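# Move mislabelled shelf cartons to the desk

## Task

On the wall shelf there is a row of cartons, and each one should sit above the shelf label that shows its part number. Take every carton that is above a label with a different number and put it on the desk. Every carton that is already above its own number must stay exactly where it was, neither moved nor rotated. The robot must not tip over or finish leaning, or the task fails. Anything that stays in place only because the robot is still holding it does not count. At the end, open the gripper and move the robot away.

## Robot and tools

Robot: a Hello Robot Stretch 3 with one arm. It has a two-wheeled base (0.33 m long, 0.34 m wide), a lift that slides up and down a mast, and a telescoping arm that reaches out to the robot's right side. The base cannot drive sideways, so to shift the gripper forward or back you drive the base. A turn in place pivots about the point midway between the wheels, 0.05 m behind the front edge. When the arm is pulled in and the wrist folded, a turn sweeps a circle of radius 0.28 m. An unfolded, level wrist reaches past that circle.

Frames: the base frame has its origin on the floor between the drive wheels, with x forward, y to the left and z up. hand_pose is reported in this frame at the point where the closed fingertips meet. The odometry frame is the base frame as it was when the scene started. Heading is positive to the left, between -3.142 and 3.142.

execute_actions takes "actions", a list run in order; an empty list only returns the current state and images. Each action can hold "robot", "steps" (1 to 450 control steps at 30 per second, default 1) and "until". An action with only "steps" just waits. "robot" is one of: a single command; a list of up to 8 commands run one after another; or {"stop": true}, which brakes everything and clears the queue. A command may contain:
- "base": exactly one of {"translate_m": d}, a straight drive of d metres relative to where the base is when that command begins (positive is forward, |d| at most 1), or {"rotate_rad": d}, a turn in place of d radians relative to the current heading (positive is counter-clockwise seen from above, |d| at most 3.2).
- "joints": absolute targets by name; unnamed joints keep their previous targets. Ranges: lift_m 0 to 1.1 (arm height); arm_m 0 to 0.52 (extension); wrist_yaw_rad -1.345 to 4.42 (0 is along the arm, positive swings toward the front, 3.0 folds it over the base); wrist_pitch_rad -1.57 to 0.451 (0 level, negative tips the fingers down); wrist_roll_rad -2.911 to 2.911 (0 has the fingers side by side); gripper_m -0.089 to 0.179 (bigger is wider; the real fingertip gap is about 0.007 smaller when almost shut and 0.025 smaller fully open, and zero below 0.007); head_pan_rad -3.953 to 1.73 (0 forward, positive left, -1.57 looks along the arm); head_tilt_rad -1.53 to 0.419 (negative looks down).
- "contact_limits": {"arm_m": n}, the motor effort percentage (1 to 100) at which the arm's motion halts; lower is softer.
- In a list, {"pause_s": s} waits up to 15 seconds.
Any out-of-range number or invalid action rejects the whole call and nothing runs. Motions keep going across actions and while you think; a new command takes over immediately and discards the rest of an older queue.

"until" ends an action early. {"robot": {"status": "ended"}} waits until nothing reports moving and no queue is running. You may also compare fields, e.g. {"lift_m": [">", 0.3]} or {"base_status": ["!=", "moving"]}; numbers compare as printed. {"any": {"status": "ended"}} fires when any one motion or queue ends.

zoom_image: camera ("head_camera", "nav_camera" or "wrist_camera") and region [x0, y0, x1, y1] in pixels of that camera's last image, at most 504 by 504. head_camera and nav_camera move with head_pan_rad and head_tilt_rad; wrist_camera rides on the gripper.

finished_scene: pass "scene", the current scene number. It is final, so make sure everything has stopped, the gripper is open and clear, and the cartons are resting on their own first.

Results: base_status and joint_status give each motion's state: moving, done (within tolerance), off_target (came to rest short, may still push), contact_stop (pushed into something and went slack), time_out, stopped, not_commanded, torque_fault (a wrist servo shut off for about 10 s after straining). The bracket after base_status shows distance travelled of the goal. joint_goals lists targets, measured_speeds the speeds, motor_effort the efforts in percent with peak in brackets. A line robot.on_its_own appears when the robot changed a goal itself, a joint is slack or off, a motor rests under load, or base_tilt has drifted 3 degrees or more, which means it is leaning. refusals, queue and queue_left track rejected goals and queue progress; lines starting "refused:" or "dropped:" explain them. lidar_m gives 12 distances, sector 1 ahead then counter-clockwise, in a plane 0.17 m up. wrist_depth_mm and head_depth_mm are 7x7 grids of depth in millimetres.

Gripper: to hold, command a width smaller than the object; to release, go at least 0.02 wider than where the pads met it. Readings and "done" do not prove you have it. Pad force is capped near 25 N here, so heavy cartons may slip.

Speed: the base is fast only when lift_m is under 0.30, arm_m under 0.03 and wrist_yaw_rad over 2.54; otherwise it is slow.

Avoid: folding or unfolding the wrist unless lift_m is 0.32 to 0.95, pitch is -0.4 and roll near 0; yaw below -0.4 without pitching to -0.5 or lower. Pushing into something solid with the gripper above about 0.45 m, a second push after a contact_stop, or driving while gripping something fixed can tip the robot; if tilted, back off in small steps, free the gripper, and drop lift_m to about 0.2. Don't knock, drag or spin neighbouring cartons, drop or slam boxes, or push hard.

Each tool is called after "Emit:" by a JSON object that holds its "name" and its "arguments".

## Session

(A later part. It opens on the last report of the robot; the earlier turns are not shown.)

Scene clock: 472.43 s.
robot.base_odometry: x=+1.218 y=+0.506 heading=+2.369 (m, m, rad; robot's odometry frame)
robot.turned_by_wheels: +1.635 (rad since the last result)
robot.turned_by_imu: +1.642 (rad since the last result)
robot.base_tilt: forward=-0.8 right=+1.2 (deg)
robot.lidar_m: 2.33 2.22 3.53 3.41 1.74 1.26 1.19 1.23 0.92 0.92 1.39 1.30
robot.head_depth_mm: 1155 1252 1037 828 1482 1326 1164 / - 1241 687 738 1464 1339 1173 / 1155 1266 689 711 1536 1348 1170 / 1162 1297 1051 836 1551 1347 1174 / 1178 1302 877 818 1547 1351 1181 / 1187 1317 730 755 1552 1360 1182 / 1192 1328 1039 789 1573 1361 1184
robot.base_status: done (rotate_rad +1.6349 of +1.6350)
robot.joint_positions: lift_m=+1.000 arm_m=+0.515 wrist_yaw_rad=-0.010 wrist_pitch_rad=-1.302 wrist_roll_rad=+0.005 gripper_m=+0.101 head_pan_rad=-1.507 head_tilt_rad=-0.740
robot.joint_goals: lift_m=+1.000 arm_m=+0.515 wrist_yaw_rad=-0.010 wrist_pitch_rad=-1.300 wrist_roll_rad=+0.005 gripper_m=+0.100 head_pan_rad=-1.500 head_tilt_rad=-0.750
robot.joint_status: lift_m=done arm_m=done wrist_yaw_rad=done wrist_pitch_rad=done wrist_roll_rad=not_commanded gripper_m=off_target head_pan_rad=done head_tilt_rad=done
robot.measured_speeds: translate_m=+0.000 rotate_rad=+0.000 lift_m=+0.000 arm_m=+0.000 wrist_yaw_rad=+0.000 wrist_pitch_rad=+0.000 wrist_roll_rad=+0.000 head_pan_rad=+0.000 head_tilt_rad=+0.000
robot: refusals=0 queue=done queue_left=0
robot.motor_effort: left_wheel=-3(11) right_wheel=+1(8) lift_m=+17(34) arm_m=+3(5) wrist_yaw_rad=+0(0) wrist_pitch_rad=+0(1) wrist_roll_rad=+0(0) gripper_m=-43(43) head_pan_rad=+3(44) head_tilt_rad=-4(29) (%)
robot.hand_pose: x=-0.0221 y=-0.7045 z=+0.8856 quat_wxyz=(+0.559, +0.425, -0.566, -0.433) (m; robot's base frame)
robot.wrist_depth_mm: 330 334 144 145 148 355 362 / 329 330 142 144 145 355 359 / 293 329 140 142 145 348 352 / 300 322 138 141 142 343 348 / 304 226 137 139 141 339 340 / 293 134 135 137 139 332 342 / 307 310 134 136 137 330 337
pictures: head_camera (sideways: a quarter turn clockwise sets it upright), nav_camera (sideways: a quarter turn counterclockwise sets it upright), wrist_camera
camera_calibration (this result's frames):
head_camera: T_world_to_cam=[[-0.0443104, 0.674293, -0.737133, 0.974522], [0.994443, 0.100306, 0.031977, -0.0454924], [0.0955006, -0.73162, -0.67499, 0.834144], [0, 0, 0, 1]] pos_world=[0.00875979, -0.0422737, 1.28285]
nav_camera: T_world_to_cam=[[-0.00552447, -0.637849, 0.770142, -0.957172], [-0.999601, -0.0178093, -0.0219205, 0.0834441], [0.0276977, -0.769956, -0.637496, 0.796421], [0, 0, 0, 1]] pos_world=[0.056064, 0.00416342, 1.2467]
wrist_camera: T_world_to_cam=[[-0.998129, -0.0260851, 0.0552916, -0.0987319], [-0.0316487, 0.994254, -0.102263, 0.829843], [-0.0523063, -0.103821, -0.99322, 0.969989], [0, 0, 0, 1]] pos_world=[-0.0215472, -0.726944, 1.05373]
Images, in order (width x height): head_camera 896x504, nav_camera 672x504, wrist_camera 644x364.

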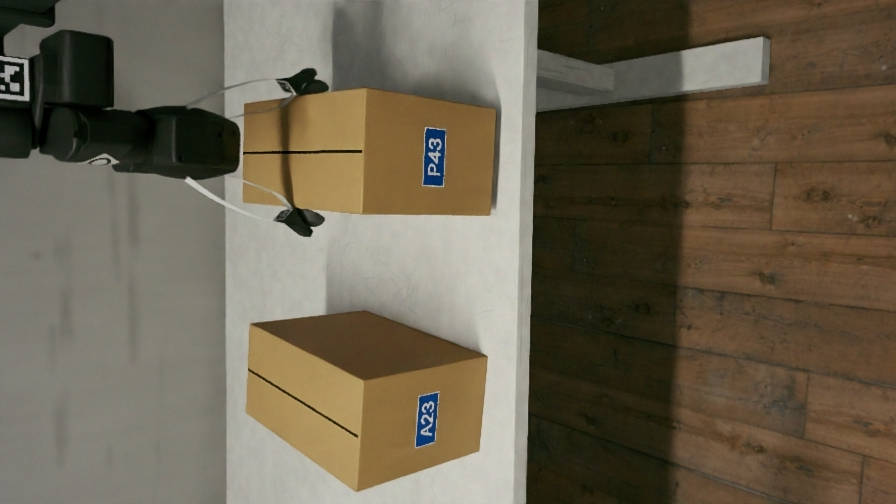

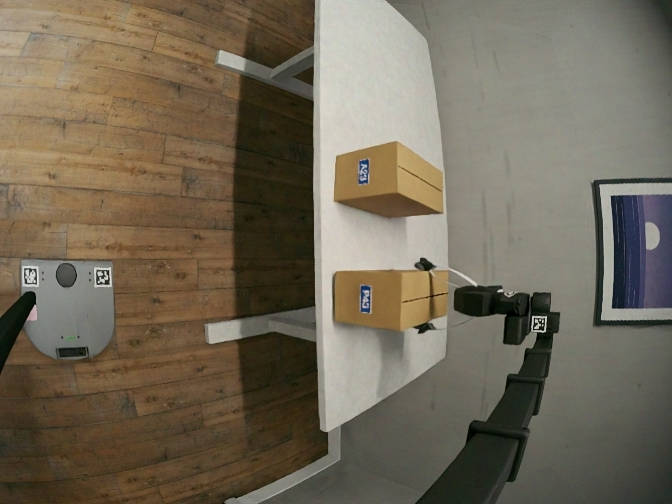

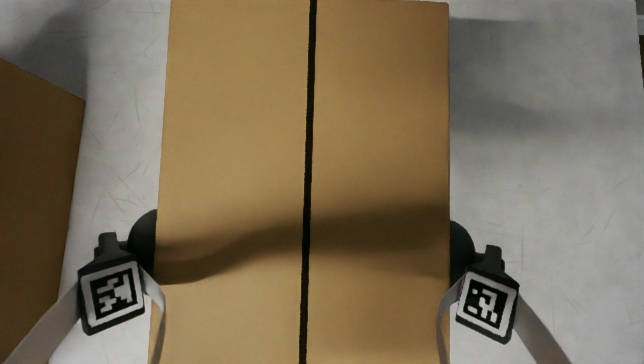

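Emit:
{"name": "execute_actions", "arguments": {"actions": [{"robot": {"joints": {"lift_m": 0.988, "arm_m": 0.52}}, "steps": 60, "until": {"robot": {"lift_m": ["<", 0.992]}}}, {"robot": {"joints": {"gripper_m": 0.165}}, "steps": 100, "until": {"robot": {"status": "ended"}}}]}}

Scene clock: 477.03 s.
robot.base_odometry: x=+1.218 y=+0.506 heading=+2.369 (m, m, rad; robot's odometry frame)
robot.turned_by_wheels: +0.000 (rad since the last result)
robot.turned_by_imu: +0.000 (rad since the last result)
robot.base_tilt: forward=-0.7 right=+1.1 (deg)
robot.lidar_m: 2.33 2.21 3.53 3.40 1.74 1.26 1.19 1.23 0.93 0.92 1.39 1.30
robot.head_depth_mm: 1162 1260 1035 820 1501 1334 1157 / - 1272 742 745 1471 1333 1164 / 1153 1271 714 712 1547 1331 1172 / 1168 1293 1057 834 1540 1353 1179 / 1170 1300 875 820 1556 1356 1177 / 1179 1323 731 755 1567 1360 1185 / 1199 1331 1038 788 1565 1359 1185
robot.base_status: done (rotate_rad +1.6349 of +1.6350)
robot.joint_positions: lift_m=+0.988 arm_m=+0.518 wrist_yaw_rad=-0.010 wrist_pitch_rad=-1.302 wrist_roll_rad=+0.005 gripper_m=+0.165 head_pan_rad=-1.507 head_tilt_rad=-0.740
robot.joint_goals: lift_m=+0.988 arm_m=+0.520 wrist_yaw_rad=-0.010 wrist_pitch_rad=-1.300 wrist_roll_rad=+0.005 gripper_m=+0.165 head_pan_rad=-1.500 head_tilt_rad=-0.750
robot.joint_status: lift_m=done arm_m=done wrist_yaw_rad=done wrist_pitch_rad=done wrist_roll_rad=not_commanded gripper_m=done head_pan_rad=done head_tilt_rad=done
robot.measured_speeds: translate_m=+0.000 rotate_rad=+0.000 lift_m=+0.000 arm_m=+0.000 wrist_yaw_rad=+0.000 wrist_pitch_rad=+0.000 wrist_roll_rad=+0.000 head_pan_rad=+0.000 head_tilt_rad=+0.000
robot: refusals=0 queue=done queue_left=0
robot.motor_effort: left_wheel=-3(3) right_wheel=+2(1) lift_m=+17(16) arm_m=+3(1) wrist_yaw_rad=+0(0) wrist_pitch_rad=+0(0) wrist_roll_rad=+0(0) gripper_m=+1(100) head_pan_rad=+3(3) head_tilt_rad=-5(5) (%)
robot.hand_pose: x=-0.0221 y=-0.7081 z=+0.8736 quat_wxyz=(+0.559, +0.425, -0.565, -0.433) (m; robot's base frame)
robot.wrist_depth_mm: 322 324 147 148 151 343 350 / 315 322 145 147 148 340 343 / 293 316 143 144 146 338 343 / 297 315 142 143 145 331 336 / 289 308 140 142 144 325 332 / - 303 138 140 142 - 327 / 294 299 136 138 140 317 323
pictures: head_camera (sideways: a quarter turn clockwise sets it upright), nav_camera (sideways: a quarter turn counterclockwise sets it upright), wrist_camera
camera_calibration (this result's frames):
head_camera: T_world_to_cam=[[-0.0443105, 0.674294, -0.737133, 0.974522], [0.994443, 0.100306, 0.031977, -0.0454924], [0.0955006, -0.731619, -0.674991, 0.834145], [0, 0, 0, 1]] pos_world=[0.00875979, -0.0422737, 1.28285]
nav_camera: T_world_to_cam=[[-0.00552444, -0.637849, 0.770141, -0.957172], [-0.999601, -0.0178093, -0.0219205, 0.0834441], [0.0276977, -0.769955, -0.637496, 0.796421], [0, 0, 0, 1]] pos_world=[0.056064, 0.00416345, 1.2467]
wrist_camera: T_world_to_cam=[[-0.99813, -0.0260955, 0.055284, -0.0981633], [-0.0316473, 0.994275, -0.102053, 0.832091], [-0.0523044, -0.103612, -0.993242, 0.957841], [0, 0, 0, 1]] pos_world=[-0.0215471, -0.730645, 1.04171]
Images, in order (width x height): head_camera 896x504, nav_camera 672x504, wrist_camera 644x364.

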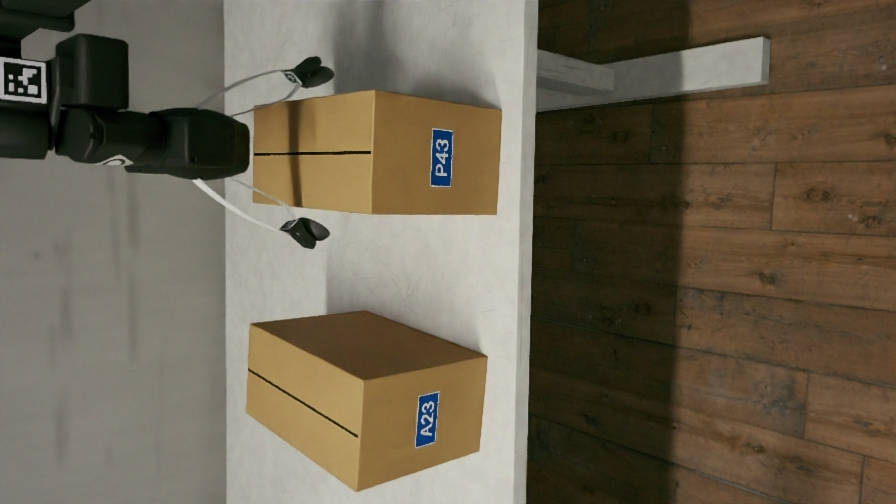

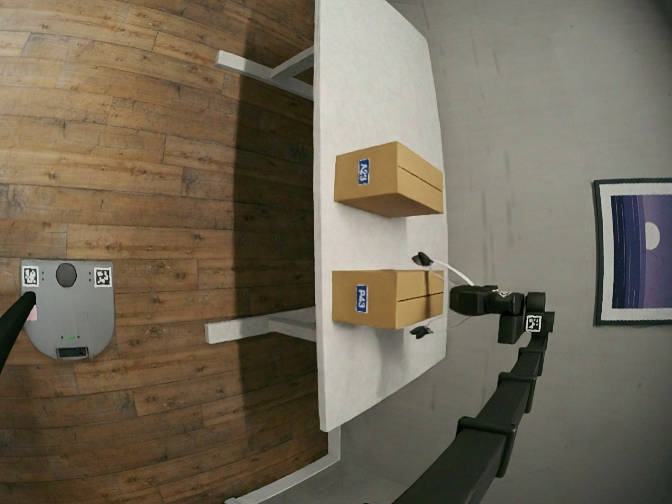

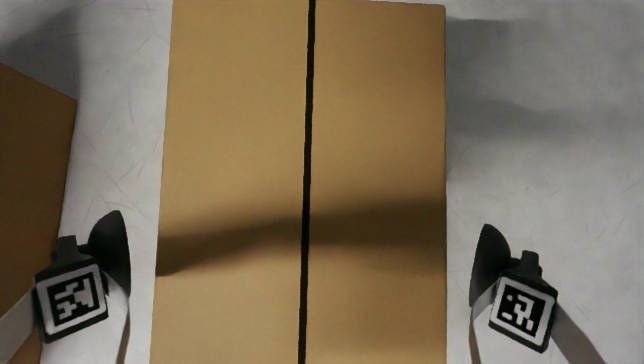

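Emit:
{"name": "execute_actions", "arguments": {"actions": [{"robot": {"joints": {"lift_m": 1.08, "arm_m": 0.13}}, "steps": 200, "until": {"robot": {"status": "ended"}}}]}}

Scene clock: 483.17 s.
robot.base_odometry: x=+1.218 y=+0.506 heading=+2.369 (m, m, rad; robot's odometry frame)
robot.turned_by_wheels: +0.000 (rad since the last result)
robot.turned_by_imu: +0.000 (rad since the last result)
robot.base_tilt: forward=-0.9 right=+1.4 (deg)
robot.lidar_m: 2.34 2.22 3.55 3.41 1.74 1.26 1.19 1.23 0.92 0.92 1.38 1.30
robot.head_depth_mm: - - 1059 806 1491 1320 1161 / - - - 759 1462 1328 1170 / 1155 1281 759 733 1538 1340 1175 / 1164 1294 1066 853 1548 1348 1180 / 1179 1302 871 820 1550 1342 1178 / 1184 1321 730 757 1560 1367 1180 / 1196 1334 1045 803 1548 1355 1192
robot.base_status: done (rotate_rad +1.6349 of +1.6350)
robot.joint_positions: lift_m=+1.080 arm_m=+0.130 wrist_yaw_rad=-0.010 wrist_pitch_rad=-1.302 wrist_roll_rad=+0.005 gripper_m=+0.165 head_pan_rad=-1.507 head_tilt_rad=-0.741
robot.joint_goals: lift_m=+1.080 arm_m=+0.130 wrist_yaw_rad=-0.010 wrist_pitch_rad=-1.300 wrist_roll_rad=+0.005 gripper_m=+0.165 head_pan_rad=-1.500 head_tilt_rad=-0.750
robot.joint_status: lift_m=done arm_m=done wrist_yaw_rad=done wrist_pitch_rad=done wrist_roll_rad=not_commanded gripper_m=done head_pan_rad=done head_tilt_rad=done
robot.measured_speeds: translate_m=+0.000 rotate_rad=+0.000 lift_m=+0.000 arm_m=+0.000 wrist_yaw_rad=+0.000 wrist_pitch_rad=+0.000 wrist_roll_rad=+0.000 head_pan_rad=+0.000 head_tilt_rad=+0.000
robot: refusals=0 queue=done queue_left=0
robot.motor_effort: left_wheel=-3(3) right_wheel=+1(1) lift_m=+32(34) arm_m=-4(8) wrist_yaw_rad=+0(0) wrist_pitch_rad=+0(0) wrist_roll_rad=+0(0) gripper_m=+1(0) head_pan_rad=+3(3) head_tilt_rad=-5(5) (%)
robot.hand_pose: x=-0.0221 y=-0.3200 z=+0.9649 quat_wxyz=(+0.559, +0.425, -0.565, -0.433) (m; robot's base frame)
robot.wrist_depth_mm: 407 419 428 422 431 444 - / - - - - - - - / - - - - - - - / - - - - - - - / - - - - - - - / - - - - - - - / - - - - - - -
pictures: head_camera (sideways: a quarter turn clockwise sets it upright), nav_camera (sideways: a quarter turn counterclockwise sets it upright), wrist_camera
camera_calibration (this result's frames):
head_camera: T_world_to_cam=[[-0.0444185, 0.674316, -0.737106, 0.974487], [0.994427, 0.100461, 0.0319785, -0.0454942], [0.095614, -0.731578, -0.67502, 0.834182], [0, 0, 0, 1]] pos_world=[0.0087664, -0.0422725, 1.28285]
nav_camera: T_world_to_cam=[[-0.00542211, -0.637881, 0.770116, -0.957139], [-0.999598, -0.0179657, -0.0219187, 0.0834417], [0.0278172, -0.769926, -0.637527, 0.79646], [0, 0, 0, 1]] pos_world=[0.0560632, 0.00417351, 1.2467]
wrist_camera: T_world_to_cam=[[-0.998126, -0.0262461, 0.055284, -0.0931201], [-0.0317973, 0.994271, -0.102053, 0.455481], [-0.0522887, -0.10362, -0.993242, 1.08868], [0, 0, 0, 1]] pos_world=[-0.0215369, -0.342507, 1.13295]
Images, in order (width x height): head_camera 896x504, nav_camera 672x504, wrist_camera 644x364.

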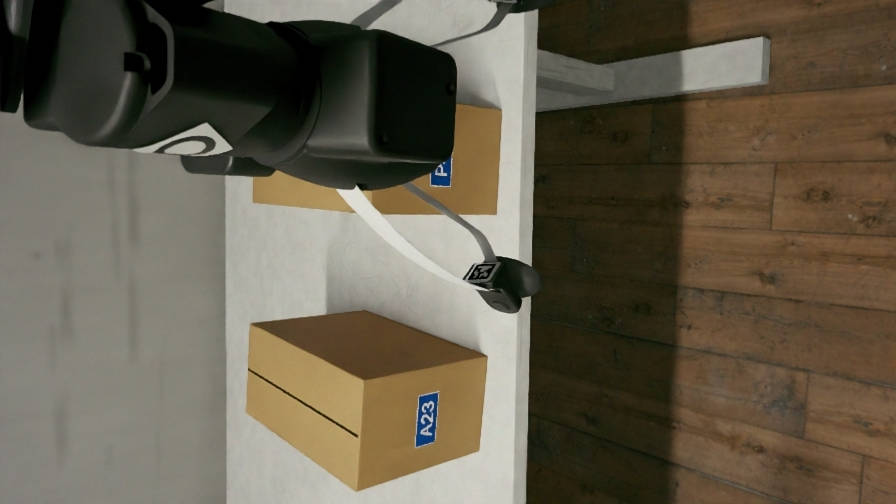

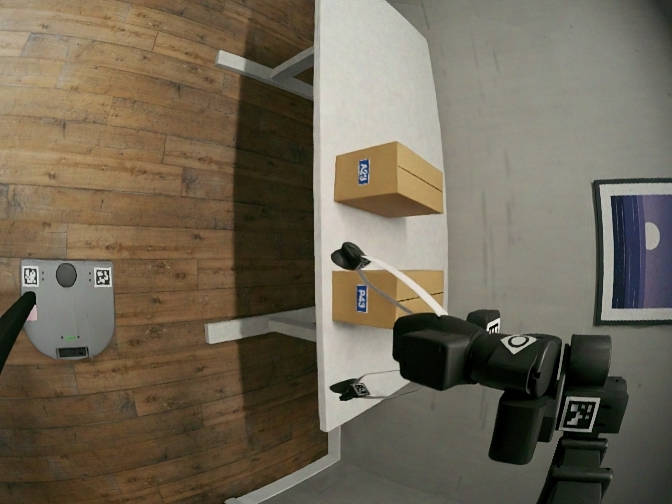

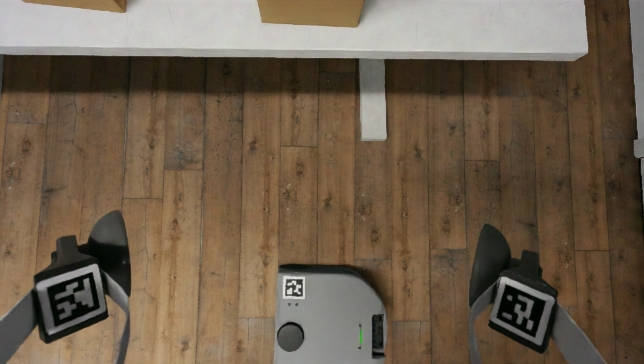

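Both mismatched cartons (A23, P43) are on the desk, the other four are untouched, and the gripper is clear.

Emit:
{"name": "finished_scene", "arguments": {"scene": 1}}

The scene is finished: the task was done.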